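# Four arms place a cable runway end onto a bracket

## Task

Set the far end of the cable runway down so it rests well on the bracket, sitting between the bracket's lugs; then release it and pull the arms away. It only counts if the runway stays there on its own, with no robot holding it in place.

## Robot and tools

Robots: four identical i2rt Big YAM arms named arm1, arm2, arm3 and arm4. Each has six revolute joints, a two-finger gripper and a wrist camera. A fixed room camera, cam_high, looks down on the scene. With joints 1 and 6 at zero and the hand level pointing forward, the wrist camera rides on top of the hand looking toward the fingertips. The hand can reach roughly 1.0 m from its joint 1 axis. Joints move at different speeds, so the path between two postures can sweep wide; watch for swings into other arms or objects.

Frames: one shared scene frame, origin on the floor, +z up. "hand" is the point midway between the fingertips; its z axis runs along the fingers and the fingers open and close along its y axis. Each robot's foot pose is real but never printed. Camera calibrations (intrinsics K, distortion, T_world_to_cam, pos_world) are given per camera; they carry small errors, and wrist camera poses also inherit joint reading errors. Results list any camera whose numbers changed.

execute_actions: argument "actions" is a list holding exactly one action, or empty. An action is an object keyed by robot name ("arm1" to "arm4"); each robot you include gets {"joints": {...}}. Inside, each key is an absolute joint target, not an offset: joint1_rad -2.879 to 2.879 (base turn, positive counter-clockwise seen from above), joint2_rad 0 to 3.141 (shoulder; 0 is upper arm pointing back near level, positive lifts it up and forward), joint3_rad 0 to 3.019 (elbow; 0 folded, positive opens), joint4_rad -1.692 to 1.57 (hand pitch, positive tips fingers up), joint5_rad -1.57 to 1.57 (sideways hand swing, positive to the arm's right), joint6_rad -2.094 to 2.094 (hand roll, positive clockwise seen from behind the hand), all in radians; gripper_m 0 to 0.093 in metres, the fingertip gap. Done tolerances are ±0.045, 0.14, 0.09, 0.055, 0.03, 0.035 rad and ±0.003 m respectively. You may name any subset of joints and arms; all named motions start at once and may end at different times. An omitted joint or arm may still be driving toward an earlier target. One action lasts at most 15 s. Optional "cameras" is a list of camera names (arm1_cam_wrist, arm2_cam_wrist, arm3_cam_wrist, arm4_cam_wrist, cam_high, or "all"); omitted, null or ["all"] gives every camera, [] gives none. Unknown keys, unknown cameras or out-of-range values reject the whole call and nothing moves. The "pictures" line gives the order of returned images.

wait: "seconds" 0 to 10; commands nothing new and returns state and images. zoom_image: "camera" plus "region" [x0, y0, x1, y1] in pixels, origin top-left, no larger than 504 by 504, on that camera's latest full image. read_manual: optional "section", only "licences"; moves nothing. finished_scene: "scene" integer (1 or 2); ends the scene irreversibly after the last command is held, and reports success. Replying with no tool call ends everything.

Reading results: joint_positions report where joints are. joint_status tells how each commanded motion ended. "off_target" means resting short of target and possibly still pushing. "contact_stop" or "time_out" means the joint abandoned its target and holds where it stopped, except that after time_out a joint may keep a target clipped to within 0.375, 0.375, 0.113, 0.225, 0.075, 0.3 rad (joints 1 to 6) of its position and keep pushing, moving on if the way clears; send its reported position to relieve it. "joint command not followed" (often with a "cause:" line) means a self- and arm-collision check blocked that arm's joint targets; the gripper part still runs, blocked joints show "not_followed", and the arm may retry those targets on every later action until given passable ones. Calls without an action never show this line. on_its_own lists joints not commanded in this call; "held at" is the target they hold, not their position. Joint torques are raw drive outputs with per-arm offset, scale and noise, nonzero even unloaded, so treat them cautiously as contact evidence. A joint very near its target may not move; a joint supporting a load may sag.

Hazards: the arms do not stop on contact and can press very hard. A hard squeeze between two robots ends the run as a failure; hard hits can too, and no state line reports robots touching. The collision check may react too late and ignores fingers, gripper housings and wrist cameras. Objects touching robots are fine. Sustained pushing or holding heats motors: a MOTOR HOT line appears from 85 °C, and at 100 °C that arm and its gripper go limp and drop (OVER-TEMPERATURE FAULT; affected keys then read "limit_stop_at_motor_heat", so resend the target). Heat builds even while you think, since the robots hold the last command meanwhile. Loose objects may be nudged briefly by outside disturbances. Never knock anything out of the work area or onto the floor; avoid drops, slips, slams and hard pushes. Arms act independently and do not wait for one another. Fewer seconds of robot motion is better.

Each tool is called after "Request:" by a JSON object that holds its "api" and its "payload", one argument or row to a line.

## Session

Request:
{"api": "execute_actions", "payload": {
  "actions": []
}}

Scene clock: 0.00 s.
Joint torques (N m, as the arm reports them, + toward a larger angle): no reading
arm1.joint_positions: joint1_rad=-0.095 joint2_rad=+0.610 joint3_rad=+1.356 joint4_rad=-1.343 joint5_rad=+0.302 joint6_rad=+0.363 gripper_m=+0.095
arm1.joint_status: not commanded
arm1.hand: x=-0.8975 y=-0.2718 z=+1.3453 quat_wxyz=(-0.398, +0.356, -0.801, -0.272) (m; scene frame)
arm2.joint_positions: joint1_rad=+0.393 joint2_rad=+0.602 joint3_rad=+1.470 joint4_rad=-1.335 joint5_rad=-0.095 joint6_rad=-0.230 gripper_m=+0.094
arm2.joint_status: not commanded
arm2.hand: x=-0.2217 y=+0.3242 z=+1.4251 quat_wxyz=(-0.419, -0.392, -0.753, +0.321) (m; scene frame)
arm3.joint_positions: joint1_rad=+0.175 joint2_rad=+0.498 joint3_rad=+1.325 joint4_rad=-1.343 joint5_rad=+0.245 joint6_rad=+0.445 gripper_m=+0.094
arm3.joint_status: not commanded
arm3.hand: x=+0.5889 y=-0.3451 z=+1.3025 quat_wxyz=(-0.284, +0.538, -0.673, -0.421) (m; scene frame)
arm4.joint_positions: joint1_rad=+0.014 joint2_rad=+0.583 joint3_rad=+1.388 joint4_rad=-1.455 joint5_rad=-0.018 joint6_rad=+0.046 gripper_m=+0.094
arm4.joint_status: not commanded
arm4.hand: x=+1.2497 y=+0.2998 z=+1.3611 quat_wxyz=(-0.349, -0.599, -0.665, +0.276) (m; scene frame)
pictures: arm1_cam_wrist, arm2_cam_wrist, arm3_cam_wrist, arm4_cam_wrist, cam_high
camera_calibration (this result's frames):
arm1_cam_wrist: T_world_to_cam=[[0.796321, -0.585768, -0.150825, 0.762947], [-0.593298, -0.707859, -0.383319, -0.203975], [0.117774, 0.394729, -0.911218, 1.56314], [0, 0, 0, 1]] pos_world=[-0.912665, -0.314491, 1.46124]
arm2_cam_wrist: T_world_to_cam=[[-0.854129, -0.492372, 0.167434, -0.269249], [-0.510954, 0.734499, -0.446584, 0.282962], [0.0969049, -0.466991, -0.878936, 1.55201], [0, 0, 0, 1]] pos_world=[-0.23579, 0.38437, 1.53557]
arm3_cam_wrist: T_world_to_cam=[[0.963422, -0.0816456, -0.255248, -0.265203], [-0.179147, -0.904579, -0.386837, 0.298783], [-0.199309, 0.418414, -0.886118, 1.53908], [0, 0, 0, 1]] pos_world=[0.61578, -0.395351, 1.41169]
arm4_cam_wrist: T_world_to_cam=[[-0.988774, -0.140599, -0.0505682, 1.34841], [-0.119453, 0.947149, -0.297723, 0.276754], [0.0897551, -0.28834, -0.953312, 1.39187], [0, 0, 0, 1]] pos_world=[1.2414, 0.32879, 1.47747]
Images, in order (width x height): arm1_cam_wrist 504x504, arm2_cam_wrist 504x504, arm3_cam_wrist 504x504, arm4_cam_wrist 504x504, cam_high 896x504.

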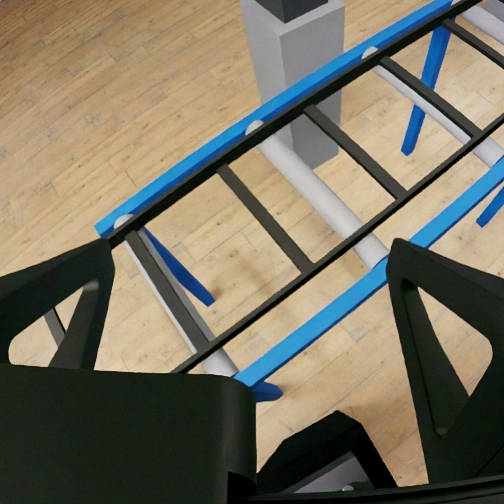

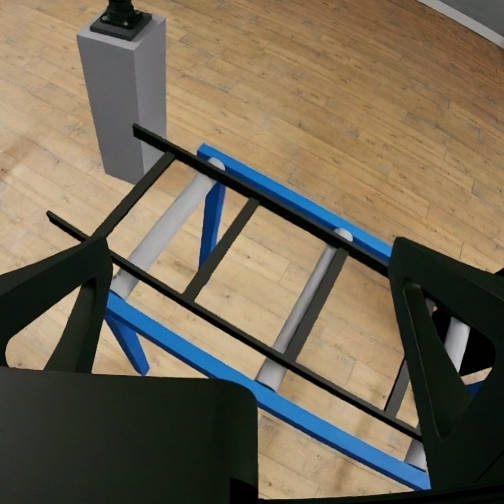

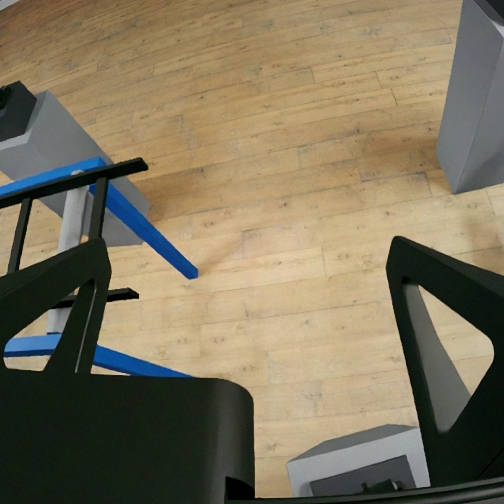

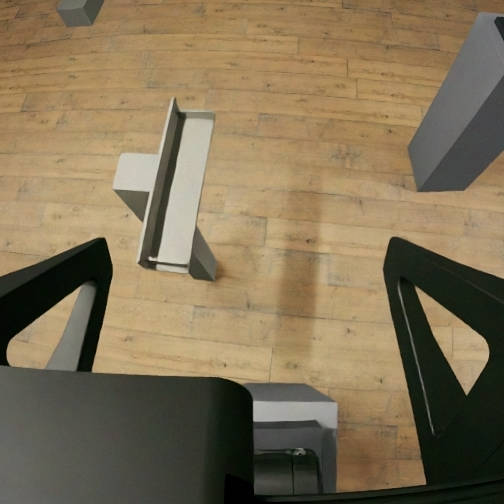

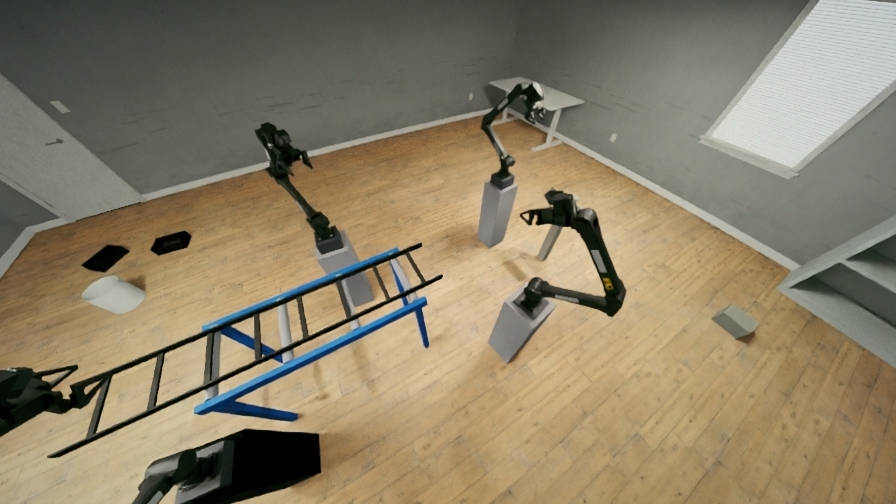

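Repeat the same viewing poses for direct comparison.

Request:
{"api": "execute_actions", "payload": {
  "actions": [
    {"arm3":{"joints":{"joint1_rad":0.57,"joint2_rad":2.25,"joint3_rad":2.28,"joint4_rad":-1.57,"joint5_rad":0,"joint6_rad":0.76,"gripper_m":0.075}},"arm4":{"joints":{"joint1_rad":0.298,"joint2_rad":1.523,"joint3_rad":1.248,"joint4_rad":-1.296,"joint5_rad":0,"joint6_rad":0.43}}}
  ],
  "cameras": ["arm3_cam_wrist","arm4_cam_wrist","cam_high"]
}}

Scene clock: 4.10 s.
Joint torques (N m, as the arm reports them, + toward a larger angle): arm1=[-0.4   1.13  9.82  2.25  0.17 -0.12] | arm2=[ 1.13  4.07  8.96  1.95 -0.01 -0.02] | arm3=[  2.38 -22.17  10.01   0.05   0.05   0.01] | arm4=[  0.25 -13.69   9.67   0.65   0.12  -0.06]
arm1.joint_positions: joint1_rad=-0.095 joint2_rad=+0.610 joint3_rad=+1.356 joint4_rad=-1.343 joint5_rad=+0.302 joint6_rad=+0.363 gripper_m=+0.095
arm1.joint_status: not commanded
arm1.hand: x=-0.8975 y=-0.2718 z=+1.3453 quat_wxyz=(-0.398, +0.356, -0.801, -0.272) (m; scene frame)
arm2.joint_positions: joint1_rad=+0.393 joint2_rad=+0.602 joint3_rad=+1.470 joint4_rad=-1.335 joint5_rad=-0.095 joint6_rad=-0.230 gripper_m=+0.094
arm2.joint_status: not commanded
arm2.hand: x=-0.2217 y=+0.3242 z=+1.4251 quat_wxyz=(-0.419, -0.392, -0.753, +0.321) (m; scene frame)
arm3.joint_positions: joint1_rad=+0.561 joint2_rad=+2.255 joint3_rad=+2.242 joint4_rad=-1.561 joint5_rad=+0.003 joint6_rad=+0.753 gripper_m=+0.075
arm3.joint_status: all done
arm3.hand: x=+0.1471 y=-0.0294 z=+0.8955 quat_wxyz=(-0.002, +0.705, -0.709, +0.005) (m; scene frame)
arm4.joint_positions: joint1_rad=+0.293 joint2_rad=+1.528 joint3_rad=+1.240 joint4_rad=-1.302 joint5_rad=-0.002 joint6_rad=+0.421 gripper_m=+0.094
arm4.joint_status: all done
arm4.hand: x=+1.3979 y=+0.1033 z=+0.9973 quat_wxyz=(+0.006, -0.706, -0.708, -0.005) (m; scene frame)
pictures: arm3_cam_wrist, arm4_cam_wrist, cam_high
camera_calibration (this result's frames):
arm3_cam_wrist: T_world_to_cam=[[0.999657, -0.00723363, 0.0251534, -0.171937], [-0.0207428, -0.805044, 0.592853, -0.549949], [0.0159611, -0.593171, -0.804918, 0.824246], [0, 0, 0, 1]] pos_world=[0.147315, 0.0449423, 0.993814]
arm4_cam_wrist: T_world_to_cam=[[-0.999933, -0.00913863, -0.00709667, 1.40755], [-0.0115672, 0.804162, 0.594297, -0.653439], [0.00027581, 0.594339, -0.804214, 0.860321], [0, 0, 0, 1]] pos_world=[1.39966, 0.0270116, 1.09021]
Images, in order (width x height): arm3_cam_wrist 504x504, arm4_cam_wrist 504x504, cam_high 896x504.

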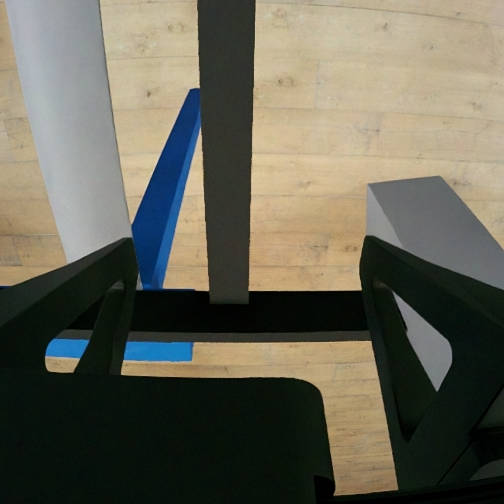

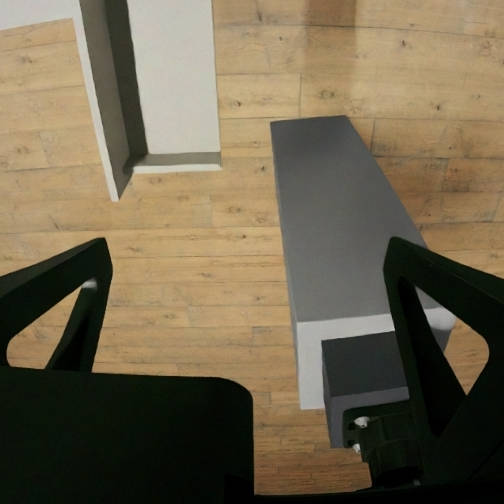

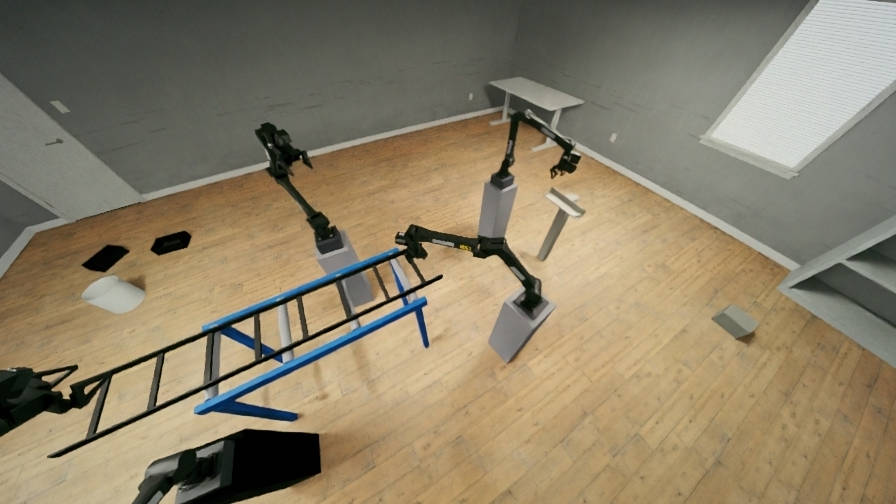

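Request:
{"api": "execute_actions", "payload": {
  "actions": [
    {"arm3":{"joints":{"joint1_rad":0.59,"joint2_rad":2.287,"joint3_rad":2.055,"joint4_rad":-1.32,"gripper_m":0.065}},"arm4":{"joints":{"joint1_rad":0.143,"joint2_rad":2.178,"joint3_rad":2.21,"joint4_rad":-1.583,"joint6_rad":0.274}}}
  ],
  "cameras": ["arm4_cam_wrist"]
}}

Request:
{"api": "execute_actions", "payload": {
  "actions": [
    {"arm3":{"joints":{"gripper_m":0.0}}}
  ],
  "cameras": ["arm3_cam_wrist"]
}}

Scene clock: 8.83 s.
Joint torques (N m, as the arm reports them, + toward a larger angle): arm1=[-0.52  1.48  9.85  2.19  0.15 -0.11] | arm2=[ 0.39  3.92  9.14  2.24 -0.04  0.  ] | arm3=[  1.98 -22.84   7.59   0.93   0.04   0.01] | arm4=[  0.22 -23.48  12.65   0.08   0.1   -0.25]
arm1.joint_positions: joint1_rad=-0.095 joint2_rad=+0.610 joint3_rad=+1.356 joint4_rad=-1.343 joint5_rad=+0.302 joint6_rad=+0.363 gripper_m=+0.095
arm1.joint_status: not commanded
arm1.hand: x=-0.8975 y=-0.2718 z=+1.3453 quat_wxyz=(-0.398, +0.356, -0.801, -0.272) (m; scene frame)
arm2.joint_positions: joint1_rad=+0.393 joint2_rad=+0.602 joint3_rad=+1.470 joint4_rad=-1.335 joint5_rad=-0.095 joint6_rad=-0.230 gripper_m=+0.094
arm2.joint_status: not commanded
arm2.hand: x=-0.2217 y=+0.3242 z=+1.4251 quat_wxyz=(-0.419, -0.392, -0.753, +0.321) (m; scene frame)
arm3.joint_positions: joint1_rad=+0.583 joint2_rad=+2.294 joint3_rad=+2.048 joint4_rad=-1.332 joint5_rad=+0.003 joint6_rad=+0.753 gripper_m=+0.065
arm3.joint_status: all done
arm3.hand: x=+0.1385 y=-0.0425 z=+0.7959 quat_wxyz=(-0.002, +0.713, -0.701, +0.007) (m; scene frame)
arm4.joint_positions: joint1_rad=+0.134 joint2_rad=+2.175 joint3_rad=+2.169 joint4_rad=-1.575 joint5_rad=-0.002 joint6_rad=+0.283 gripper_m=+0.094
arm4.joint_status: all done
arm4.hand: x=+1.3946 y=-0.1489 z=+0.9954 quat_wxyz=(+0.002, -0.714, -0.700, -0.004) (m; scene frame)
pictures: arm4_cam_wrist
camera_calibration (this result's frames):
arm4_cam_wrist: T_world_to_cam=[[-0.999858, 0.0118022, -0.0120142, 1.40985], [0.00248233, 0.808858, 0.587999, -0.46212], [0.0166575, 0.587886, -0.808772, 0.989462], [0, 0, 0, 1]] pos_world=[1.39431, -0.22454, 1.08891]
Images, in order (width x height): arm4_cam_wrist 504x504.

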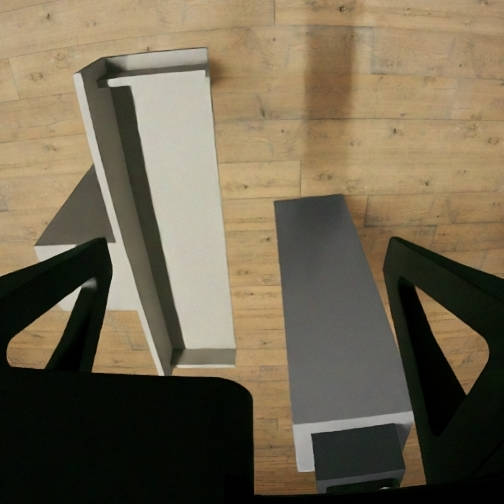

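Scene clock: 9.47 s.
Joint torques (N m, as the arm reports them, + toward a larger angle): arm1=[-0.42  1.18  9.84  2.16  0.18 -0.11] | arm2=[ 0.37  3.95  9.23  2.04 -0.01  0.02] | arm3=[  1.89 -22.29   7.6    0.74   0.2   -0.12] | arm4=[  0.17 -22.82  12.68   0.24   0.12  -0.23]
arm1.joint_positions: joint1_rad=-0.095 joint2_rad=+0.610 joint3_rad=+1.356 joint4_rad=-1.343 joint5_rad=+0.302 joint6_rad=+0.363 gripper_m=+0.095
arm1.joint_status: not commanded
arm1.hand: x=-0.8975 y=-0.2718 z=+1.3453 quat_wxyz=(-0.398, +0.356, -0.801, -0.272) (m; scene frame)
arm2.joint_positions: joint1_rad=+0.393 joint2_rad=+0.602 joint3_rad=+1.470 joint4_rad=-1.335 joint5_rad=-0.095 joint6_rad=-0.230 gripper_m=+0.094
arm2.joint_status: not commanded
arm2.hand: x=-0.2217 y=+0.3242 z=+1.4251 quat_wxyz=(-0.419, -0.392, -0.753, +0.321) (m; scene frame)
arm3.joint_positions: joint1_rad=+0.583 joint2_rad=+2.294 joint3_rad=+2.048 joint4_rad=-1.328 joint5_rad=-0.001 joint6_rad=+0.767 gripper_m=+0.025
arm3.joint_status: gripper_m off_target (ended at +0.025, target +0.000)
arm3.hand: x=+0.1375 y=-0.0425 z=+0.7959 quat_wxyz=(+0.000, +0.708, -0.706, +0.006) (m; scene frame)
arm4.joint_positions: joint1_rad=+0.134 joint2_rad=+2.175 joint3_rad=+2.169 joint4_rad=-1.575 joint5_rad=-0.002 joint6_rad=+0.283 gripper_m=+0.094
arm4.joint_status: not commanded
arm4.hand: x=+1.3946 y=-0.1489 z=+0.9954 quat_wxyz=(+0.002, -0.714, -0.700, -0.004) (m; scene frame)
pictures: arm3_cam_wrist
camera_calibration (this result's frames):
arm3_cam_wrist: T_world_to_cam=[[0.999744, 0.000430883, 0.0226337, -0.157583], [-0.0131395, -0.803124, 0.595667, -0.504803], [0.0184343, -0.595812, -0.802912, 0.734402], [0, 0, 0, 1]] pos_world=[0.137371, 0.0322141, 0.893921]
Images, in order (width x height): arm3_cam_wrist 504x504.

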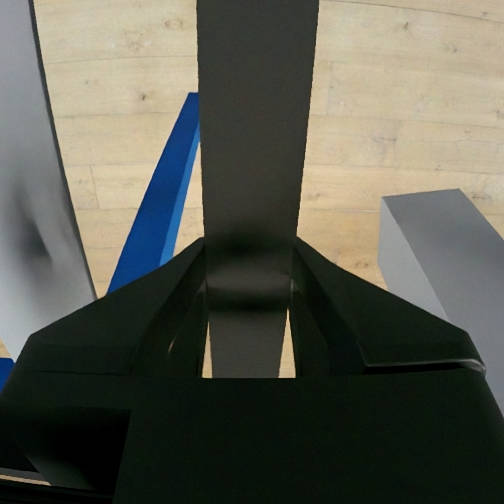

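Request:
{"api": "execute_actions", "payload": {
  "actions": [
    {"arm3":{"joints":{"joint1_rad":0.385,"joint2_rad":2.0,"joint3_rad":1.56,"joint4_rad":-1.12,"joint6_rad":0.565}},"arm4":{"joints":{"joint1_rad":-0.6,"joint2_rad":1.6,"joint3_rad":1.4,"joint4_rad":-1.37,"joint6_rad":-0.47}}}
  ],
  "cameras": []
}}

Request:
{"api": "execute_actions", "payload": {
  "actions": [
    {"arm3":{"joints":{"joint1_rad":0.12,"joint2_rad":1.84,"joint3_rad":1.312,"joint4_rad":-1.03,"joint6_rad":0.30}}}
  ],
  "cameras": []
}}

Request:
{"api": "execute_actions", "payload": {
  "actions": [
    {"arm3":{"joints":{"joint1_rad":-0.21,"joint2_rad":1.785,"joint3_rad":1.228,"joint4_rad":-1.0,"joint6_rad":-0.03}}}
  ],
  "cameras": []
}}

Request:
{"api": "execute_actions", "payload": {
  "actions": [
    {"arm3":{"joints":{"gripper_m":0.075}}}
  ],
  "cameras": []
}}

Request:
{"api": "execute_actions", "payload": {
  "actions": [
    {"arm3":{"joints":{"joint2_rad":1.70,"joint3_rad":1.42,"joint4_rad":-1.28}}}
  ],
  "cameras": ["arm3_cam_wrist"]
}}

Request:
{"api": "execute_actions", "payload": {
  "actions": [
    {"arm3":{"joints":{"joint1_rad":0.56,"joint2_rad":2.18,"joint3_rad":2.16,"joint4_rad":-1.52,"joint6_rad":0.745}}}
  ],
  "cameras": ["arm3_cam_wrist","cam_high"]
}}

Scene clock: 18.53 s.
Joint torques (N m, as the arm reports them, + toward a larger angle): arm1=[-0.54  0.93  9.85  2.13  0.17 -0.11] | arm2=[ 0.8   3.74  9.15  2.23 -0.02  0.02] | arm3=[  2.73 -18.4    8.56  -0.22  -0.08  -0.24] | arm4=[  0.4  -14.24   9.55   0.43  -0.17  -0.2 ]
arm1.joint_positions: joint1_rad=-0.095 joint2_rad=+0.610 joint3_rad=+1.356 joint4_rad=-1.343 joint5_rad=+0.302 joint6_rad=+0.363 gripper_m=+0.095
arm1.joint_status: not commanded
arm1.hand: x=-0.8975 y=-0.2718 z=+1.3453 quat_wxyz=(-0.398, +0.356, -0.801, -0.272) (m; scene frame)
arm2.joint_positions: joint1_rad=+0.393 joint2_rad=+0.602 joint3_rad=+1.470 joint4_rad=-1.335 joint5_rad=-0.095 joint6_rad=-0.230 gripper_m=+0.094
arm2.joint_status: not commanded
arm2.hand: x=-0.2217 y=+0.3242 z=+1.4251 quat_wxyz=(-0.419, -0.392, -0.753, +0.321) (m; scene frame)
arm3.joint_positions: joint1_rad=+0.371 joint2_rad=+2.002 joint3_rad=+1.531 joint4_rad=-1.104 joint5_rad=+0.006 joint6_rad=+0.581 gripper_m=+0.025
arm3.joint_status: all done
arm3.hand: x=+0.3133 y=-0.0461 z=+0.7932 quat_wxyz=(-0.003, +0.699, -0.715, +0.007) (m; scene frame)
arm4.joint_positions: joint1_rad=-0.608 joint2_rad=+1.603 joint3_rad=+1.393 joint4_rad=-1.371 joint5_rad=+0.004 joint6_rad=-0.461 gripper_m=+0.094
arm4.joint_status: all done
arm4.hand: x=+1.0004 y=+0.0808 z=+1.0198 quat_wxyz=(+0.001, -0.713, -0.701, -0.005) (m; scene frame)
pictures: none
No camera images: the call's "cameras" was empty. Leave "cameras" out to get every camera's image.

Scene clock: 20.53 s.
Joint torques (N m, as the arm reports them, + toward a larger angle): arm1=[-0.11  1.07  9.86  2.26  0.17 -0.11] | arm2=[ 0.61  3.55  9.15  1.99 -0.02  0.01] | arm3=[  1.47 -16.39   8.27  -0.34   0.05  -0.45] | arm4=[  0.07 -15.04   9.67   0.53  -0.18  -0.26]
arm1.joint_positions: joint1_rad=-0.095 joint2_rad=+0.610 joint3_rad=+1.356 joint4_rad=-1.343 joint5_rad=+0.302 joint6_rad=+0.363 gripper_m=+0.095
arm1.joint_status: not commanded
arm1.hand: x=-0.8975 y=-0.2718 z=+1.3453 quat_wxyz=(-0.398, +0.356, -0.801, -0.272) (m; scene frame)
arm2.joint_positions: joint1_rad=+0.393 joint2_rad=+0.602 joint3_rad=+1.470 joint4_rad=-1.335 joint5_rad=-0.095 joint6_rad=-0.230 gripper_m=+0.094
arm2.joint_status: not commanded
arm2.hand: x=-0.2217 y=+0.3242 z=+1.4251 quat_wxyz=(-0.419, -0.392, -0.753, +0.321) (m; scene frame)
arm3.joint_positions: joint1_rad=+0.123 joint2_rad=+1.850 joint3_rad=+1.283 joint4_rad=-1.011 joint5_rad=+0.002 joint6_rad=+0.334 gripper_m=+0.025
arm3.joint_status: all done
arm3.hand: x=+0.4645 y=-0.0523 z=+0.7918 quat_wxyz=(+0.000, +0.699, -0.716, +0.007) (m; scene frame)
arm4.joint_positions: joint1_rad=-0.608 joint2_rad=+1.603 joint3_rad=+1.393 joint4_rad=-1.371 joint5_rad=+0.004 joint6_rad=-0.461 gripper_m=+0.094
arm4.joint_status: not commanded
arm4.hand: x=+1.0004 y=+0.0808 z=+1.0198 quat_wxyz=(+0.001, -0.713, -0.701, -0.005) (m; scene frame)
pictures: none
No camera images: the call's "cameras" was empty. Leave "cameras" out to get every camera's image.

Scene clock: 22.67 s.
Joint torques (N m, as the arm reports them, + toward a larger angle): arm1=[-0.24  1.24  9.93  2.2   0.14 -0.09] | arm2=[ 0.56  4.45  9.22  2.04 -0.04  0.03] | arm3=[  0.41 -16.56   6.98   0.43   0.21  -0.53] | arm4=[  0.36 -15.33   9.54   0.5   -0.19  -0.23]
arm1.joint_positions: joint1_rad=-0.095 joint2_rad=+0.610 joint3_rad=+1.356 joint4_rad=-1.343 joint5_rad=+0.302 joint6_rad=+0.363 gripper_m=+0.095
arm1.joint_status: not commanded
arm1.hand: x=-0.8975 y=-0.2718 z=+1.3453 quat_wxyz=(-0.398, +0.356, -0.801, -0.272) (m; scene frame)
arm2.joint_positions: joint1_rad=+0.393 joint2_rad=+0.602 joint3_rad=+1.470 joint4_rad=-1.335 joint5_rad=-0.095 joint6_rad=-0.230 gripper_m=+0.094
arm2.joint_status: not commanded
arm2.hand: x=-0.2217 y=+0.3242 z=+1.4251 quat_wxyz=(-0.419, -0.392, -0.753, +0.321) (m; scene frame)
arm3.joint_positions: joint1_rad=-0.194 joint2_rad=+1.808 joint3_rad=+1.214 joint4_rad=-1.000 joint5_rad=-0.004 joint6_rad=+0.010 gripper_m=+0.025
arm3.joint_status: joint6_rad off_target (ended at +0.010, target -0.030); the others done
arm3.hand: x=+0.6228 y=-0.0522 z=+0.7914 quat_wxyz=(+0.009, +0.701, -0.713, +0.010) (m; scene frame)
arm4.joint_positions: joint1_rad=-0.608 joint2_rad=+1.603 joint3_rad=+1.393 joint4_rad=-1.371 joint5_rad=+0.004 joint6_rad=-0.461 gripper_m=+0.094
arm4.joint_status: not commanded
arm4.hand: x=+1.0004 y=+0.0808 z=+1.0198 quat_wxyz=(+0.001, -0.713, -0.701, -0.005) (m; scene frame)
pictures: none
No camera images: the call's "cameras" was empty. Leave "cameras" out to get every camera's image.

Scene clock: 23.47 s.
Joint torques (N m, as the arm reports them, + toward a larger angle): arm1=[-0.23  1.18  9.83  2.21  0.16 -0.12] | arm2=[ 1.    3.89  9.28  1.98 -0.02  0.01] | arm3=[  0.77 -15.81   7.15   0.51   0.2   -0.15] | arm4=[  0.   -15.     9.7    0.48  -0.16  -0.24]
arm1.joint_positions: joint1_rad=-0.095 joint2_rad=+0.610 joint3_rad=+1.356 joint4_rad=-1.343 joint5_rad=+0.302 joint6_rad=+0.363 gripper_m=+0.095
arm1.joint_status: not commanded
arm1.hand: x=-0.8975 y=-0.2718 z=+1.3453 quat_wxyz=(-0.398, +0.356, -0.801, -0.272) (m; scene frame)
arm2.joint_positions: joint1_rad=+0.393 joint2_rad=+0.602 joint3_rad=+1.470 joint4_rad=-1.335 joint5_rad=-0.095 joint6_rad=-0.230 gripper_m=+0.094
arm2.joint_status: not commanded
arm2.hand: x=-0.2217 y=+0.3242 z=+1.4251 quat_wxyz=(-0.419, -0.392, -0.753, +0.321) (m; scene frame)
arm3.joint_positions: joint1_rad=-0.197 joint2_rad=+1.796 joint3_rad=+1.214 joint4_rad=-1.000 joint5_rad=-0.003 joint6_rad=-0.022 gripper_m=+0.075
arm3.joint_status: all done
arm3.hand: x=+0.6247 y=-0.0510 z=+0.7968 quat_wxyz=(+0.005, +0.711, -0.703, +0.007) (m; scene frame)
arm4.joint_positions: joint1_rad=-0.608 joint2_rad=+1.603 joint3_rad=+1.393 joint4_rad=-1.371 joint5_rad=+0.004 joint6_rad=-0.461 gripper_m=+0.094
arm4.joint_status: not commanded
arm4.hand: x=+1.0004 y=+0.0808 z=+1.0198 quat_wxyz=(+0.001, -0.713, -0.701, -0.005) (m; scene frame)
pictures: none
No camera images: the call's "cameras" was empty. Leave "cameras" out to get every camera's image.

Scene clock: 24.57 s.
Joint torques (N m, as the arm reports them, + toward a larger angle): arm1=[-0.34  1.2   9.87  2.16  0.15 -0.1 ] | arm2=[0.89 4.33 9.11 1.84 0.   0.  ] | arm3=[  0.69 -13.35   8.69   0.15   0.16  -0.14] | arm4=[ -0.19 -14.71   9.59   0.45  -0.22  -0.23]
arm1.joint_positions: joint1_rad=-0.095 joint2_rad=+0.610 joint3_rad=+1.356 joint4_rad=-1.343 joint5_rad=+0.302 joint6_rad=+0.363 gripper_m=+0.095
arm1.joint_status: not commanded
arm1.hand: x=-0.8975 y=-0.2718 z=+1.3453 quat_wxyz=(-0.398, +0.356, -0.801, -0.272) (m; scene frame)
arm2.joint_positions: joint1_rad=+0.393 joint2_rad=+0.602 joint3_rad=+1.470 joint4_rad=-1.335 joint5_rad=-0.095 joint6_rad=-0.230 gripper_m=+0.094
arm2.joint_status: not commanded
arm2.hand: x=-0.2217 y=+0.3242 z=+1.4251 quat_wxyz=(-0.419, -0.392, -0.753, +0.321) (m; scene frame)
arm3.joint_positions: joint1_rad=-0.197 joint2_rad=+1.687 joint3_rad=+1.397 joint4_rad=-1.270 joint5_rad=-0.003 joint6_rad=-0.023 gripper_m=+0.075
arm3.joint_status: all done
arm3.hand: x=+0.6241 y=-0.0375 z=+0.9117 quat_wxyz=(-0.003, +0.712, -0.703, -0.001) (m; scene frame)
arm4.joint_positions: joint1_rad=-0.608 joint2_rad=+1.603 joint3_rad=+1.393 joint4_rad=-1.371 joint5_rad=+0.004 joint6_rad=-0.461 gripper_m=+0.094
arm4.joint_status: not commanded
arm4.hand: x=+1.0004 y=+0.0808 z=+1.0198 quat_wxyz=(+0.001, -0.713, -0.701, -0.005) (m; scene frame)
pictures: arm3_cam_wrist
camera_calibration (this result's frames):
arm3_cam_wrist: T_world_to_cam=[[0.999787, 0.00975946, 0.0181915, -0.642381], [-0.00270581, -0.811645, 0.584144, -0.559777], [0.020466, -0.584069, -0.811446, 0.828338], [0, 0, 0, 1]] pos_world=[0.623777, 0.0357357, 1.01083]
Images, in order (width x height): arm3_cam_wrist 504x504.

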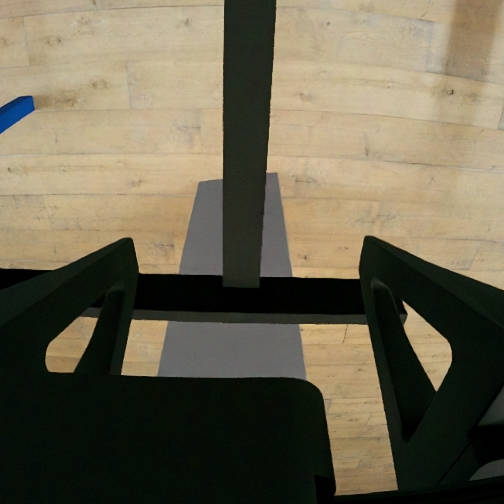

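Scene clock: 26.43 s.
Joint torques (N m, as the arm reports them, + toward a larger angle): arm1=[-0.44  1.13  9.84  2.19  0.13 -0.12] | arm2=[0.83 4.76 9.25 2.11 0.02 0.05] | arm3=[  2.49 -20.7   10.12  -0.03   0.18   0.04] | arm4=[ -0.01 -15.22   9.79   0.44  -0.19  -0.21]
arm1.joint_positions: joint1_rad=-0.095 joint2_rad=+0.610 joint3_rad=+1.356 joint4_rad=-1.343 joint5_rad=+0.302 joint6_rad=+0.363 gripper_m=+0.095
arm1.joint_status: not commanded
arm1.hand: x=-0.8975 y=-0.2718 z=+1.3453 quat_wxyz=(-0.398, +0.356, -0.801, -0.272) (m; scene frame)
arm2.joint_positions: joint1_rad=+0.393 joint2_rad=+0.602 joint3_rad=+1.470 joint4_rad=-1.335 joint5_rad=-0.095 joint6_rad=-0.230 gripper_m=+0.094
arm2.joint_status: not commanded
arm2.hand: x=-0.2217 y=+0.3242 z=+1.4251 quat_wxyz=(-0.419, -0.392, -0.753, +0.321) (m; scene frame)
arm3.joint_positions: joint1_rad=+0.549 joint2_rad=+2.174 joint3_rad=+2.120 joint4_rad=-1.510 joint5_rad=-0.001 joint6_rad=+0.737 gripper_m=+0.075
arm3.joint_status: all done
arm3.hand: x=+0.1655 y=-0.0385 z=+0.9029 quat_wxyz=(+0.000, +0.707, -0.707, +0.000) (m; scene frame)
arm4.joint_positions: joint1_rad=-0.608 joint2_rad=+1.603 joint3_rad=+1.393 joint4_rad=-1.371 joint5_rad=+0.004 joint6_rad=-0.461 gripper_m=+0.094
arm4.joint_status: not commanded
arm4.hand: x=+1.0004 y=+0.0808 z=+1.0198 quat_wxyz=(+0.001, -0.713, -0.701, -0.005) (m; scene frame)
pictures: arm3_cam_wrist, cam_high
camera_calibration (this result's frames):
arm3_cam_wrist: T_world_to_cam=[[0.99988, -0.00352491, 0.0150953, -0.181363], [-0.0117432, -0.80791, 0.589189, -0.559547], [0.0101188, -0.589295, -0.807854, 0.828226], [0, 0, 0, 1]] pos_world=[0.16639, 0.0353671, 1.0015]
Images, in order (width x height): arm3_cam_wrist 504x504, cam_high 896x504.

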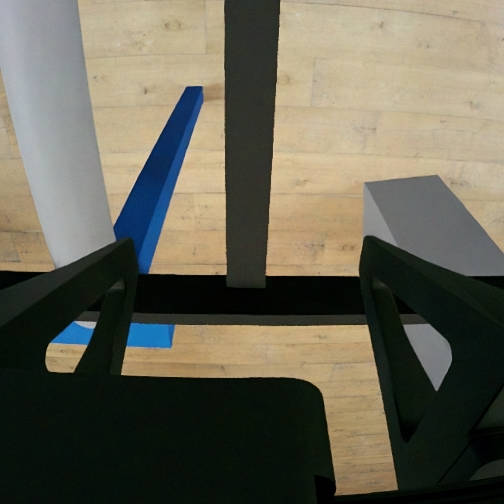

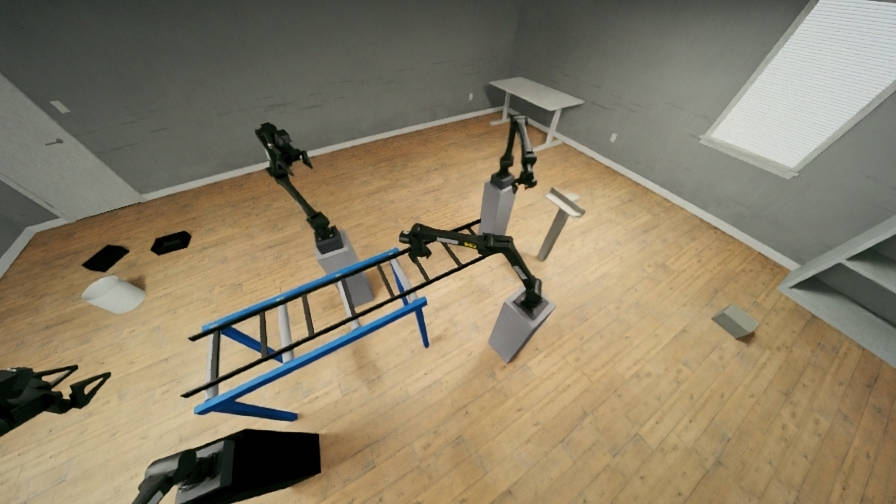

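Request:
{"api": "execute_actions", "payload": {
  "actions": [
    {"arm3":{"joints":{"joint2_rad":2.23,"joint3_rad":1.925,"joint4_rad":-1.24,"joint6_rad":0.755}},"arm4":{"joints":{"joint1_rad":-0.915,"joint2_rad":2.085,"joint3_rad":1.83,"joint4_rad":-1.26,"joint6_rad":-0.81,"gripper_m":0.075}}}
  ],
  "cameras": []
}}

Request:
{"api": "execute_actions", "payload": {
  "actions": [
    {"arm3":{"joints":{"gripper_m":0.0}}}
  ],
  "cameras": []
}}

Request:
{"api": "execute_actions", "payload": {
  "actions": [
    {"arm3":{"joints":{"joint1_rad":0.375,"joint2_rad":2.01,"joint3_rad":1.56,"joint4_rad":-1.11,"joint6_rad":0.57}}}
  ],
  "cameras": ["arm3_cam_wrist","arm4_cam_wrist"]
}}

Scene clock: 31.53 s.
Joint torques (N m, as the arm reports them, + toward a larger angle): arm1=[-0.16  0.94 10.01  2.18  0.15 -0.11] | arm2=[ 0.67  3.9   9.22  2.    0.   -0.01] | arm3=[  2.2  -21.78   7.61   0.82   0.2    0.02] | arm4=[ -0.17 -23.59  13.01   0.5   -0.08  -0.2 ]
arm1.joint_positions: joint1_rad=-0.095 joint2_rad=+0.610 joint3_rad=+1.356 joint4_rad=-1.343 joint5_rad=+0.302 joint6_rad=+0.363 gripper_m=+0.095
arm1.joint_status: not commanded
arm1.hand: x=-0.8975 y=-0.2718 z=+1.3453 quat_wxyz=(-0.398, +0.356, -0.801, -0.272) (m; scene frame)
arm2.joint_positions: joint1_rad=+0.393 joint2_rad=+0.602 joint3_rad=+1.470 joint4_rad=-1.335 joint5_rad=-0.095 joint6_rad=-0.230 gripper_m=+0.094
arm2.joint_status: not commanded
arm2.hand: x=-0.2217 y=+0.3242 z=+1.4251 quat_wxyz=(-0.419, -0.392, -0.753, +0.321) (m; scene frame)
arm3.joint_positions: joint1_rad=+0.549 joint2_rad=+2.241 joint3_rad=+1.916 joint4_rad=-1.251 joint5_rad=-0.001 joint6_rad=+0.748 gripper_m=+0.075
arm3.joint_status: all done
arm3.hand: x=+0.1695 y=-0.0428 z=+0.7828 quat_wxyz=(+0.000, +0.703, -0.711, +0.006) (m; scene frame)
arm4.joint_positions: joint1_rad=-0.915 joint2_rad=+2.101 joint3_rad=+1.781 joint4_rad=-1.262 joint5_rad=+0.000 joint6_rad=-0.801 gripper_m=+0.075
arm4.joint_status: all done
arm4.hand: x=+0.7728 y=+0.0538 z=+0.8939 quat_wxyz=(-0.002, -0.702, -0.713, -0.007) (m; scene frame)
pictures: none
No camera images: the call's "cameras" was empty. Leave "cameras" out to get every camera's image.

Scene clock: 32.20 s.
Joint torques (N m, as the arm reports them, + toward a larger angle): arm1=[-0.2   1.05  9.86  2.27  0.16 -0.12] | arm2=[ 0.44  3.76  9.02  2.11 -0.05 -0.01] | arm3=[  2.49 -22.     7.67   0.56   0.31  -0.08] | arm4=[ -0.63 -23.68  12.99   0.46  -0.08  -0.23]
arm1.joint_positions: joint1_rad=-0.095 joint2_rad=+0.610 joint3_rad=+1.356 joint4_rad=-1.343 joint5_rad=+0.302 joint6_rad=+0.363 gripper_m=+0.095
arm1.joint_status: not commanded
arm1.hand: x=-0.8975 y=-0.2718 z=+1.3453 quat_wxyz=(-0.398, +0.356, -0.801, -0.272) (m; scene frame)
arm2.joint_positions: joint1_rad=+0.393 joint2_rad=+0.602 joint3_rad=+1.470 joint4_rad=-1.335 joint5_rad=-0.095 joint6_rad=-0.230 gripper_m=+0.094
arm2.joint_status: not commanded
arm2.hand: x=-0.2217 y=+0.3242 z=+1.4251 quat_wxyz=(-0.419, -0.392, -0.753, +0.321) (m; scene frame)
arm3.joint_positions: joint1_rad=+0.552 joint2_rad=+2.241 joint3_rad=+1.916 joint4_rad=-1.242 joint5_rad=-0.005 joint6_rad=+0.756 gripper_m=+0.024
arm3.joint_status: gripper_m off_target (ended at +0.024, target +0.000)
arm3.hand: x=+0.1664 y=-0.0427 z=+0.7825 quat_wxyz=(+0.002, +0.701, -0.713, +0.002) (m; scene frame)
arm4.joint_positions: joint1_rad=-0.915 joint2_rad=+2.101 joint3_rad=+1.781 joint4_rad=-1.262 joint5_rad=+0.000 joint6_rad=-0.801 gripper_m=+0.075
arm4.joint_status: not commanded
arm4.hand: x=+0.7728 y=+0.0538 z=+0.8939 quat_wxyz=(-0.002, -0.701, -0.713, -0.007) (m; scene frame)
pictures: none
No camera images: the call's "cameras" was empty. Leave "cameras" out to get every camera's image.

Scene clock: 34.03 s.
Joint torques (N m, as the arm reports them, + toward a larger angle): arm1=[-0.38  1.08  9.79  2.24  0.16 -0.11] | arm2=[ 1.06  3.48  9.15  2.08  0.   -0.03] | arm3=[  2.48 -18.78   8.88  -0.23   0.21  -0.13] | arm4=[ -0.29 -23.83  12.97   0.47  -0.06  -0.24]
arm1.joint_positions: joint1_rad=-0.095 joint2_rad=+0.610 joint3_rad=+1.356 joint4_rad=-1.343 joint5_rad=+0.302 joint6_rad=+0.363 gripper_m=+0.095
arm1.joint_status: not commanded
arm1.hand: x=-0.8975 y=-0.2718 z=+1.3453 quat_wxyz=(-0.398, +0.356, -0.801, -0.272) (m; scene frame)
arm2.joint_positions: joint1_rad=+0.393 joint2_rad=+0.602 joint3_rad=+1.470 joint4_rad=-1.335 joint5_rad=-0.095 joint6_rad=-0.230 gripper_m=+0.094
arm2.joint_status: not commanded
arm2.hand: x=-0.2217 y=+0.3242 z=+1.4251 quat_wxyz=(-0.419, -0.392, -0.753, +0.321) (m; scene frame)
arm3.joint_positions: joint1_rad=+0.363 joint2_rad=+2.021 joint3_rad=+1.526 joint4_rad=-1.093 joint5_rad=-0.002 joint6_rad=+0.576 gripper_m=+0.025
arm3.joint_status: all done
arm3.hand: x=+0.3169 y=-0.0460 z=+0.7808 quat_wxyz=(+0.003, +0.698, -0.716, +0.012) (m; scene frame)
arm4.joint_positions: joint1_rad=-0.915 joint2_rad=+2.101 joint3_rad=+1.781 joint4_rad=-1.262 joint5_rad=+0.000 joint6_rad=-0.801 gripper_m=+0.075
arm4.joint_status: not commanded
arm4.hand: x=+0.7728 y=+0.0538 z=+0.8939 quat_wxyz=(-0.002, -0.701, -0.713, -0.007) (m; scene frame)
pictures: arm3_cam_wrist, arm4_cam_wrist
camera_calibration (this result's frames):
arm3_cam_wrist: T_world_to_cam=[[0.999204, -0.027525, 0.0288681, -0.342655], [-0.0393904, -0.794814, 0.605574, -0.495321], [0.00627631, -0.606229, -0.795265, 0.714268], [0, 0, 0, 1]] pos_world=[0.318388, 0.0298906, 0.877878]
arm4_cam_wrist: T_world_to_cam=[[-0.999511, -0.0232893, -0.020889, 0.794155], [-0.0311153, 0.809443, 0.586374, -0.537474], [0.00325221, 0.586737, -0.809771, 0.809821], [0, 0, 0, 1]] pos_world=[0.774409, -0.0216021, 0.987519]
Images, in order (width x height): arm3_cam_wrist 504x504, arm4_cam_wrist 504x504.

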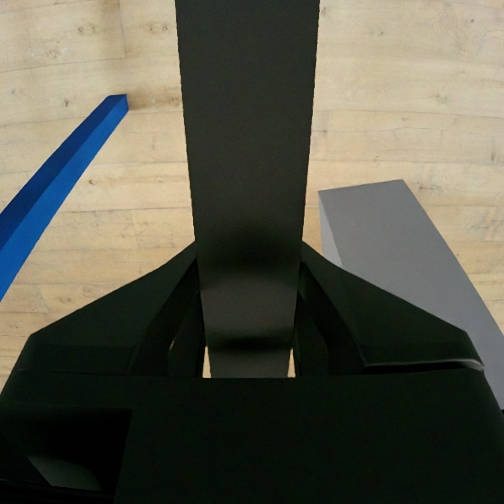

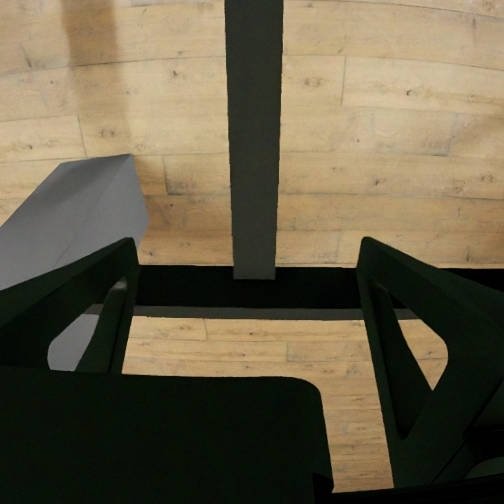

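Request:
{"api": "execute_actions", "payload": {
  "actions": [
    {"arm4":{"joints":{"joint2_rad":2.205,"joint3_rad":1.685,"joint4_rad":-1.012}}}
  ],
  "cameras": []
}}

Request:
{"api": "execute_actions", "payload": {
  "actions": [
    {"arm4":{"joints":{"gripper_m":0.0}}}
  ],
  "cameras": ["arm4_cam_wrist"]
}}

Request:
{"api": "execute_actions", "payload": {
  "actions": [
    {"arm3":{"joints":{"joint1_rad":0.117,"joint2_rad":1.845,"joint3_rad":1.305,"joint4_rad":-1.01,"joint6_rad":0.32}},"arm4":{"joints":{"joint1_rad":-0.714,"joint2_rad":1.99,"joint3_rad":1.35,"joint4_rad":-0.885,"joint6_rad":-0.595}}}
  ],
  "cameras": []
}}

Request:
{"api": "execute_actions", "payload": {
  "actions": [
    {"arm3":{"joints":{"joint1_rad":-0.19,"joint2_rad":1.77,"joint3_rad":1.23,"joint4_rad":-0.98,"joint6_rad":0.015}},"arm4":{"joints":{"joint1_rad":-0.437,"joint2_rad":1.83,"joint3_rad":1.14,"joint4_rad":-0.79,"joint6_rad":-0.32}}}
  ],
  "cameras": ["cam_high"]
}}

Scene clock: 43.70 s.
Joint torques (N m, as the arm reports them, + toward a larger angle): arm1=[-0.24  1.29  9.82  2.27  0.16 -0.11] | arm2=[ 0.21  3.81  8.98  1.95 -0.01 -0.04] | arm3=[  2.38 -19.09   8.89  -0.29   0.21  -0.13] | arm4=[ -0.56 -24.02   8.96   0.75  -0.05  -0.22]
arm1.joint_positions: joint1_rad=-0.095 joint2_rad=+0.610 joint3_rad=+1.356 joint4_rad=-1.343 joint5_rad=+0.302 joint6_rad=+0.363 gripper_m=+0.095
arm1.joint_status: not commanded
arm1.hand: x=-0.8975 y=-0.2718 z=+1.3453 quat_wxyz=(-0.398, +0.356, -0.801, -0.272) (m; scene frame)
arm2.joint_positions: joint1_rad=+0.393 joint2_rad=+0.602 joint3_rad=+1.470 joint4_rad=-1.335 joint5_rad=-0.095 joint6_rad=-0.230 gripper_m=+0.094
arm2.joint_status: not commanded
arm2.hand: x=-0.2217 y=+0.3242 z=+1.4251 quat_wxyz=(-0.419, -0.392, -0.753, +0.321) (m; scene frame)
arm3.joint_positions: joint1_rad=+0.363 joint2_rad=+2.021 joint3_rad=+1.526 joint4_rad=-1.093 joint5_rad=-0.002 joint6_rad=+0.576 gripper_m=+0.025
arm3.joint_status: not commanded
arm3.hand: x=+0.3169 y=-0.0460 z=+0.7808 quat_wxyz=(+0.003, +0.698, -0.716, +0.012) (m; scene frame)
arm4.joint_positions: joint1_rad=-0.915 joint2_rad=+2.220 joint3_rad=+1.673 joint4_rad=-1.022 joint5_rad=+0.000 joint6_rad=-0.801 gripper_m=+0.075
arm4.joint_status: all done
arm4.hand: x=+0.7733 y=+0.0537 z=+0.7840 quat_wxyz=(-0.002, -0.701, -0.713, +0.000) (m; scene frame)
pictures: none
No camera images: the call's "cameras" was empty. Leave "cameras" out to get every camera's image.

Scene clock: 44.37 s.
Joint torques (N m, as the arm reports them, + toward a larger angle): arm1=[-0.73  1.25  9.84  2.25  0.16 -0.12] | arm2=[ 1.21  3.94  9.28  1.95 -0.06 -0.01] | arm3=[  2.67 -18.83   8.82  -0.27   0.19  -0.11] | arm4=[ -0.64 -24.08   8.78   0.61  -0.19  -0.17]
arm1.joint_positions: joint1_rad=-0.095 joint2_rad=+0.610 joint3_rad=+1.356 joint4_rad=-1.343 joint5_rad=+0.302 joint6_rad=+0.363 gripper_m=+0.095
arm1.joint_status: not commanded
arm1.hand: x=-0.8975 y=-0.2718 z=+1.3453 quat_wxyz=(-0.398, +0.356, -0.801, -0.272) (m; scene frame)
arm2.joint_positions: joint1_rad=+0.393 joint2_rad=+0.602 joint3_rad=+1.470 joint4_rad=-1.335 joint5_rad=-0.095 joint6_rad=-0.230 gripper_m=+0.094
arm2.joint_status: not commanded
arm2.hand: x=-0.2217 y=+0.3242 z=+1.4251 quat_wxyz=(-0.419, -0.392, -0.753, +0.321) (m; scene frame)
arm3.joint_positions: joint1_rad=+0.363 joint2_rad=+2.021 joint3_rad=+1.526 joint4_rad=-1.095 joint5_rad=-0.001 joint6_rad=+0.576 gripper_m=+0.025
arm3.joint_status: not commanded
arm3.hand: x=+0.3173 y=-0.0462 z=+0.7808 quat_wxyz=(+0.002, +0.698, -0.716, +0.013) (m; scene frame)
arm4.joint_positions: joint1_rad=-0.915 joint2_rad=+2.220 joint3_rad=+1.673 joint4_rad=-1.016 joint5_rad=+0.003 joint6_rad=-0.808 gripper_m=+0.024
arm4.joint_status: gripper_m off_target (ended at +0.024, target +0.000)
arm4.hand: x=+0.7718 y=+0.0532 z=+0.7840 quat_wxyz=(+0.000, -0.699, -0.715, +0.003) (m; scene frame)
pictures: arm4_cam_wrist
camera_calibration (this result's frames):
arm4_cam_wrist: T_world_to_cam=[[-0.999553, -0.0294832, -0.00494235, 0.778655], [-0.0269283, 0.816185, 0.577162, -0.468911], [-0.0129827, 0.577037, -0.816614, 0.739582], [0, 0, 0, 1]] pos_world=[0.775282, -0.0210914, 0.87844]
Images, in order (width x height): arm4_cam_wrist 504x504.

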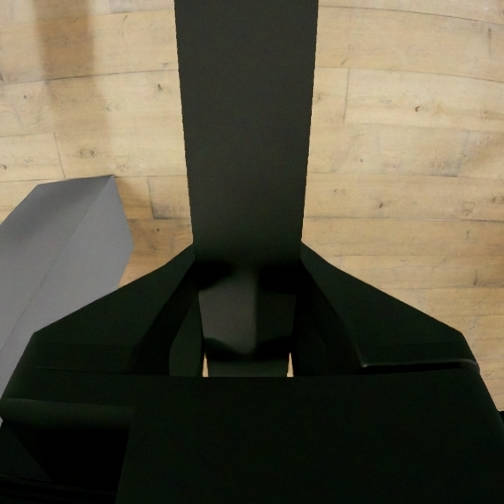

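Scene clock: 45.90 s.
Joint torques (N m, as the arm reports them, + toward a larger angle): arm1=[-0.39  1.14  9.86  2.24  0.14 -0.13] | arm2=[-0.03  4.3   9.37  2.02 -0.02 -0.03] | arm3=[  2.43 -17.78   8.23  -0.44   0.09   0.01] | arm4=[ -1.25 -21.75  10.49  -0.08  -0.19  -0.11]
arm1.joint_positions: joint1_rad=-0.095 joint2_rad=+0.610 joint3_rad=+1.356 joint4_rad=-1.343 joint5_rad=+0.302 joint6_rad=+0.363 gripper_m=+0.095
arm1.joint_status: not commanded
arm1.hand: x=-0.8975 y=-0.2718 z=+1.3453 quat_wxyz=(-0.398, +0.356, -0.801, -0.272) (m; scene frame)
arm2.joint_positions: joint1_rad=+0.393 joint2_rad=+0.602 joint3_rad=+1.470 joint4_rad=-1.335 joint5_rad=-0.095 joint6_rad=-0.230 gripper_m=+0.094
arm2.joint_status: not commanded
arm2.hand: x=-0.2217 y=+0.3242 z=+1.4251 quat_wxyz=(-0.419, -0.392, -0.753, +0.321) (m; scene frame)
arm3.joint_positions: joint1_rad=+0.101 joint2_rad=+1.869 joint3_rad=+1.273 joint4_rad=-0.989 joint5_rad=+0.000 joint6_rad=+0.315 gripper_m=+0.025
arm3.joint_status: all done
arm3.hand: x=+0.4751 y=-0.0503 z=+0.7795 quat_wxyz=(+0.003, +0.698, -0.716, +0.010) (m; scene frame)
arm4.joint_positions: joint1_rad=-0.704 joint2_rad=+2.025 joint3_rad=+1.307 joint4_rad=-0.870 joint5_rad=+0.003 joint6_rad=-0.598 gripper_m=+0.024
arm4.joint_status: all done
arm4.hand: x=+0.9301 y=+0.0532 z=+0.7819 quat_wxyz=(+0.001, -0.699, -0.716, -0.009) (m; scene frame)
pictures: none
No camera images: the call's "cameras" was empty. Leave "cameras" out to get every camera's image.

Scene clock: 47.53 s.
Joint torques (N m, as the arm reports them, + toward a larger angle): arm1=[-0.56  1.02  9.81  2.19  0.14 -0.11] | arm2=[ 1.04  4.    9.18  2.09 -0.03  0.03] | arm3=[  1.37 -19.1    7.95  -0.14   0.15  -0.17] | arm4=[ -0.6  -22.61  10.48  -0.1   -0.33   0.02]
arm1.joint_positions: joint1_rad=-0.095 joint2_rad=+0.610 joint3_rad=+1.356 joint4_rad=-1.343 joint5_rad=+0.302 joint6_rad=+0.363 gripper_m=+0.095
arm1.joint_status: not commanded
arm1.hand: x=-0.8975 y=-0.2718 z=+1.3453 quat_wxyz=(-0.398, +0.356, -0.801, -0.272) (m; scene frame)
arm2.joint_positions: joint1_rad=+0.393 joint2_rad=+0.602 joint3_rad=+1.470 joint4_rad=-1.335 joint5_rad=-0.095 joint6_rad=-0.230 gripper_m=+0.094
arm2.joint_status: not commanded
arm2.hand: x=-0.2217 y=+0.3242 z=+1.4251 quat_wxyz=(-0.419, -0.392, -0.753, +0.321) (m; scene frame)
arm3.joint_positions: joint1_rad=-0.187 joint2_rad=+1.824 joint3_rad=+1.202 joint4_rad=-0.966 joint5_rad=-0.002 joint6_rad=+0.025 gripper_m=+0.025
arm3.joint_status: all done
arm3.hand: x=+0.6198 y=-0.0512 z=+0.7796 quat_wxyz=(+0.006, +0.698, -0.716, +0.009) (m; scene frame)
arm4.joint_positions: joint1_rad=-0.439 joint2_rad=+1.906 joint3_rad=+1.090 joint4_rad=-0.774 joint5_rad=+0.007 joint6_rad=-0.334 gripper_m=+0.024
arm4.joint_status: all done
arm4.hand: x=+1.0762 y=+0.0551 z=+0.7805 quat_wxyz=(+0.005, -0.699, -0.716, -0.008) (m; scene frame)
pictures: cam_high
Images, in order (width x height): cam_high 896x504.

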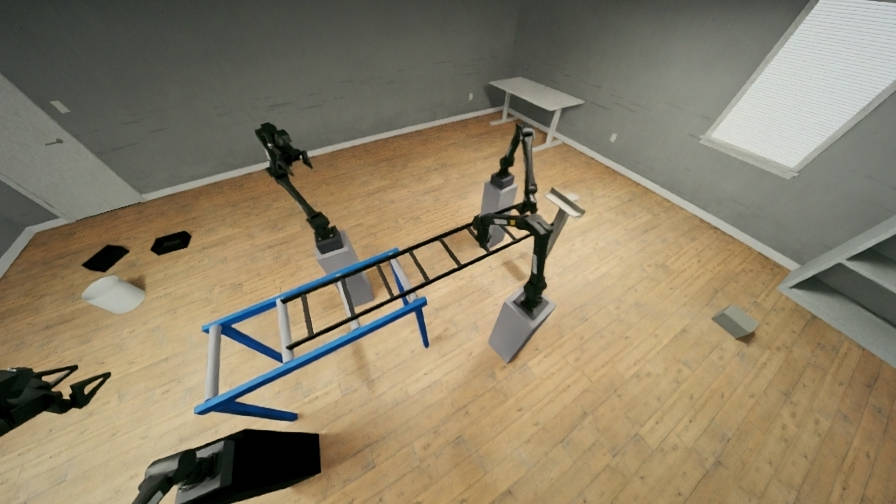

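Request:
{"api": "execute_actions", "payload": {
  "actions": [
    {"arm3":{"joints":{"joint1_rad":-0.517,"joint2_rad":1.785,"joint3_rad":1.335,"joint4_rad":-1.005,"joint6_rad":-0.31}},"arm4":{"joints":{"joint1_rad":-0.08,"joint2_rad":1.72,"joint3_rad":1.075,"joint4_rad":-0.77,"joint6_rad":0.03}}}
  ],
  "cameras": []
}}

Request:
{"api": "execute_actions", "payload": {
  "actions": [
    {"arm3":{"joints":{"joint1_rad":-0.732,"joint2_rad":1.895,"joint3_rad":1.525,"joint4_rad":-1.069,"joint6_rad":-0.525}},"arm4":{"joints":{"joint1_rad":0.195,"joint2_rad":1.74,"joint3_rad":1.165,"joint4_rad":-0.805,"joint6_rad":0.305}}}
  ],
  "cameras": ["cam_high","arm4_cam_wrist"]
}}

Request:
{"api": "zoom_image", "payload": {
  "camera": "cam_high",
  "region": [515,170,605,240]
}}

Scene clock: 52.10 s.
Joint torques (N m, as the arm reports them, + toward a larger angle): arm1=[-0.57  1.34  9.84  2.25  0.14 -0.13] | arm2=[ 1.05  3.17  9.23  2.1  -0.01  0.01] | arm3=[  0.73 -21.28   9.73   0.3   -0.14  -0.21] | arm4=[ -0.22 -25.14  11.06   0.05   0.39  -0.04]
arm1.joint_positions: joint1_rad=-0.095 joint2_rad=+0.610 joint3_rad=+1.356 joint4_rad=-1.343 joint5_rad=+0.302 joint6_rad=+0.363 gripper_m=+0.095
arm1.joint_status: not commanded
arm1.hand: x=-0.8975 y=-0.2718 z=+1.3453 quat_wxyz=(-0.398, +0.356, -0.801, -0.272) (m; scene frame)
arm2.joint_positions: joint1_rad=+0.393 joint2_rad=+0.602 joint3_rad=+1.470 joint4_rad=-1.335 joint5_rad=-0.095 joint6_rad=-0.230 gripper_m=+0.094
arm2.joint_status: not commanded
arm2.hand: x=-0.2217 y=+0.3242 z=+1.4251 quat_wxyz=(-0.419, -0.392, -0.753, +0.321) (m; scene frame)
arm3.joint_positions: joint1_rad=-0.508 joint2_rad=+1.855 joint3_rad=+1.283 joint4_rad=-1.001 joint5_rad=+0.006 joint6_rad=-0.297 gripper_m=+0.025
arm3.joint_status: all done
arm3.hand: x=+0.7834 y=-0.0526 z=+0.7913 quat_wxyz=(-0.001, +0.699, -0.716, +0.007) (m; scene frame)
arm4.joint_positions: joint1_rad=-0.084 joint2_rad=+1.832 joint3_rad=+1.019 joint4_rad=-0.762 joint5_rad=-0.009 joint6_rad=+0.020 gripper_m=+0.024
arm4.joint_status: all done
arm4.hand: x=+1.2417 y=+0.0538 z=+0.7948 quat_wxyz=(-0.003, -0.698, -0.716, -0.005) (m; scene frame)
pictures: none
No camera images: the call's "cameras" was empty. Leave "cameras" out to get every camera's image.

Scene clock: 53.47 s.
Joint torques (N m, as the arm reports them, + toward a larger angle): arm1=[-0.83  1.28  9.8   2.13  0.16 -0.1 ] | arm2=[ 0.58  4.16  9.17  1.84 -0.02  0.01] | arm3=[  1.11 -22.32  10.75   0.03   0.33  -0.14] | arm4=[ -1.05 -25.34  14.04   0.12   0.02  -0.08]
arm1.joint_positions: joint1_rad=-0.095 joint2_rad=+0.610 joint3_rad=+1.356 joint4_rad=-1.343 joint5_rad=+0.302 joint6_rad=+0.363 gripper_m=+0.095
arm1.joint_status: not commanded
arm1.hand: x=-0.8975 y=-0.2718 z=+1.3453 quat_wxyz=(-0.398, +0.356, -0.801, -0.272) (m; scene frame)
arm2.joint_positions: joint1_rad=+0.393 joint2_rad=+0.602 joint3_rad=+1.470 joint4_rad=-1.335 joint5_rad=-0.095 joint6_rad=-0.230 gripper_m=+0.094
arm2.joint_status: not commanded
arm2.hand: x=-0.2217 y=+0.3242 z=+1.4251 quat_wxyz=(-0.419, -0.392, -0.753, +0.321) (m; scene frame)
arm3.joint_positions: joint1_rad=-0.728 joint2_rad=+1.958 joint3_rad=+1.464 joint4_rad=-1.059 joint5_rad=-0.009 joint6_rad=-0.520 gripper_m=+0.025
arm3.joint_status: all done
arm3.hand: x=+0.9114 y=-0.0518 z=+0.7983 quat_wxyz=(-0.008, +0.700, -0.714, -0.003) (m; scene frame)
arm4.joint_positions: joint1_rad=+0.200 joint2_rad=+1.848 joint3_rad=+1.076 joint4_rad=-0.795 joint5_rad=+0.000 joint6_rad=+0.299 gripper_m=+0.024
arm4.joint_status: all done
arm4.hand: x=+1.3706 y=+0.0596 z=+0.8033 quat_wxyz=(-0.003, -0.696, -0.718, +0.000) (m; scene frame)
pictures: arm4_cam_wrist, cam_high
camera_calibration (this result's frames):
arm4_cam_wrist: T_world_to_cam=[[-0.999157, -0.0386705, -0.0137936, 1.38455], [-0.0395393, 0.815798, 0.576983, -0.451713], [-0.0110594, 0.577042, -0.81664, 0.756839], [0, 0, 0, 1]] pos_world=[1.3739, -0.0146802, 0.897794]
Images, in order (width x height): arm4_cam_wrist 504x504, cam_high 896x504.

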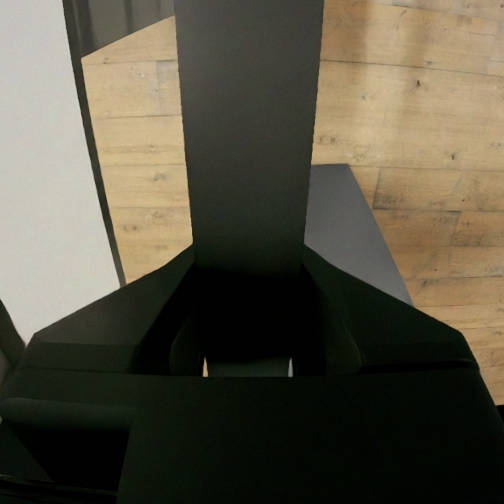

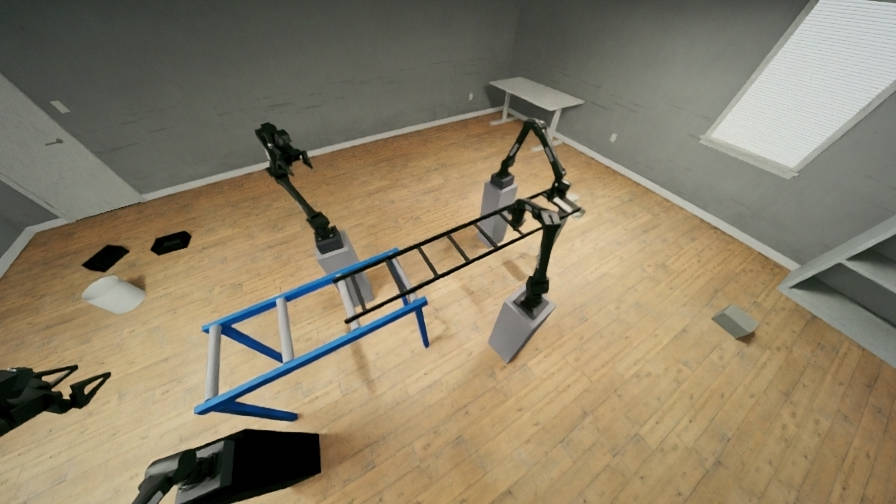

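Region (515, 170, 605, 240) of cam_high's 896x504 image, scaled by 5.600, with more detail than that image has.

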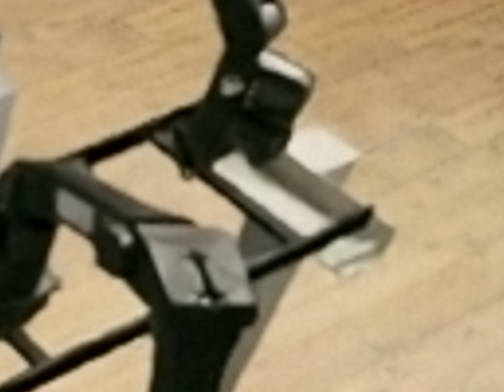

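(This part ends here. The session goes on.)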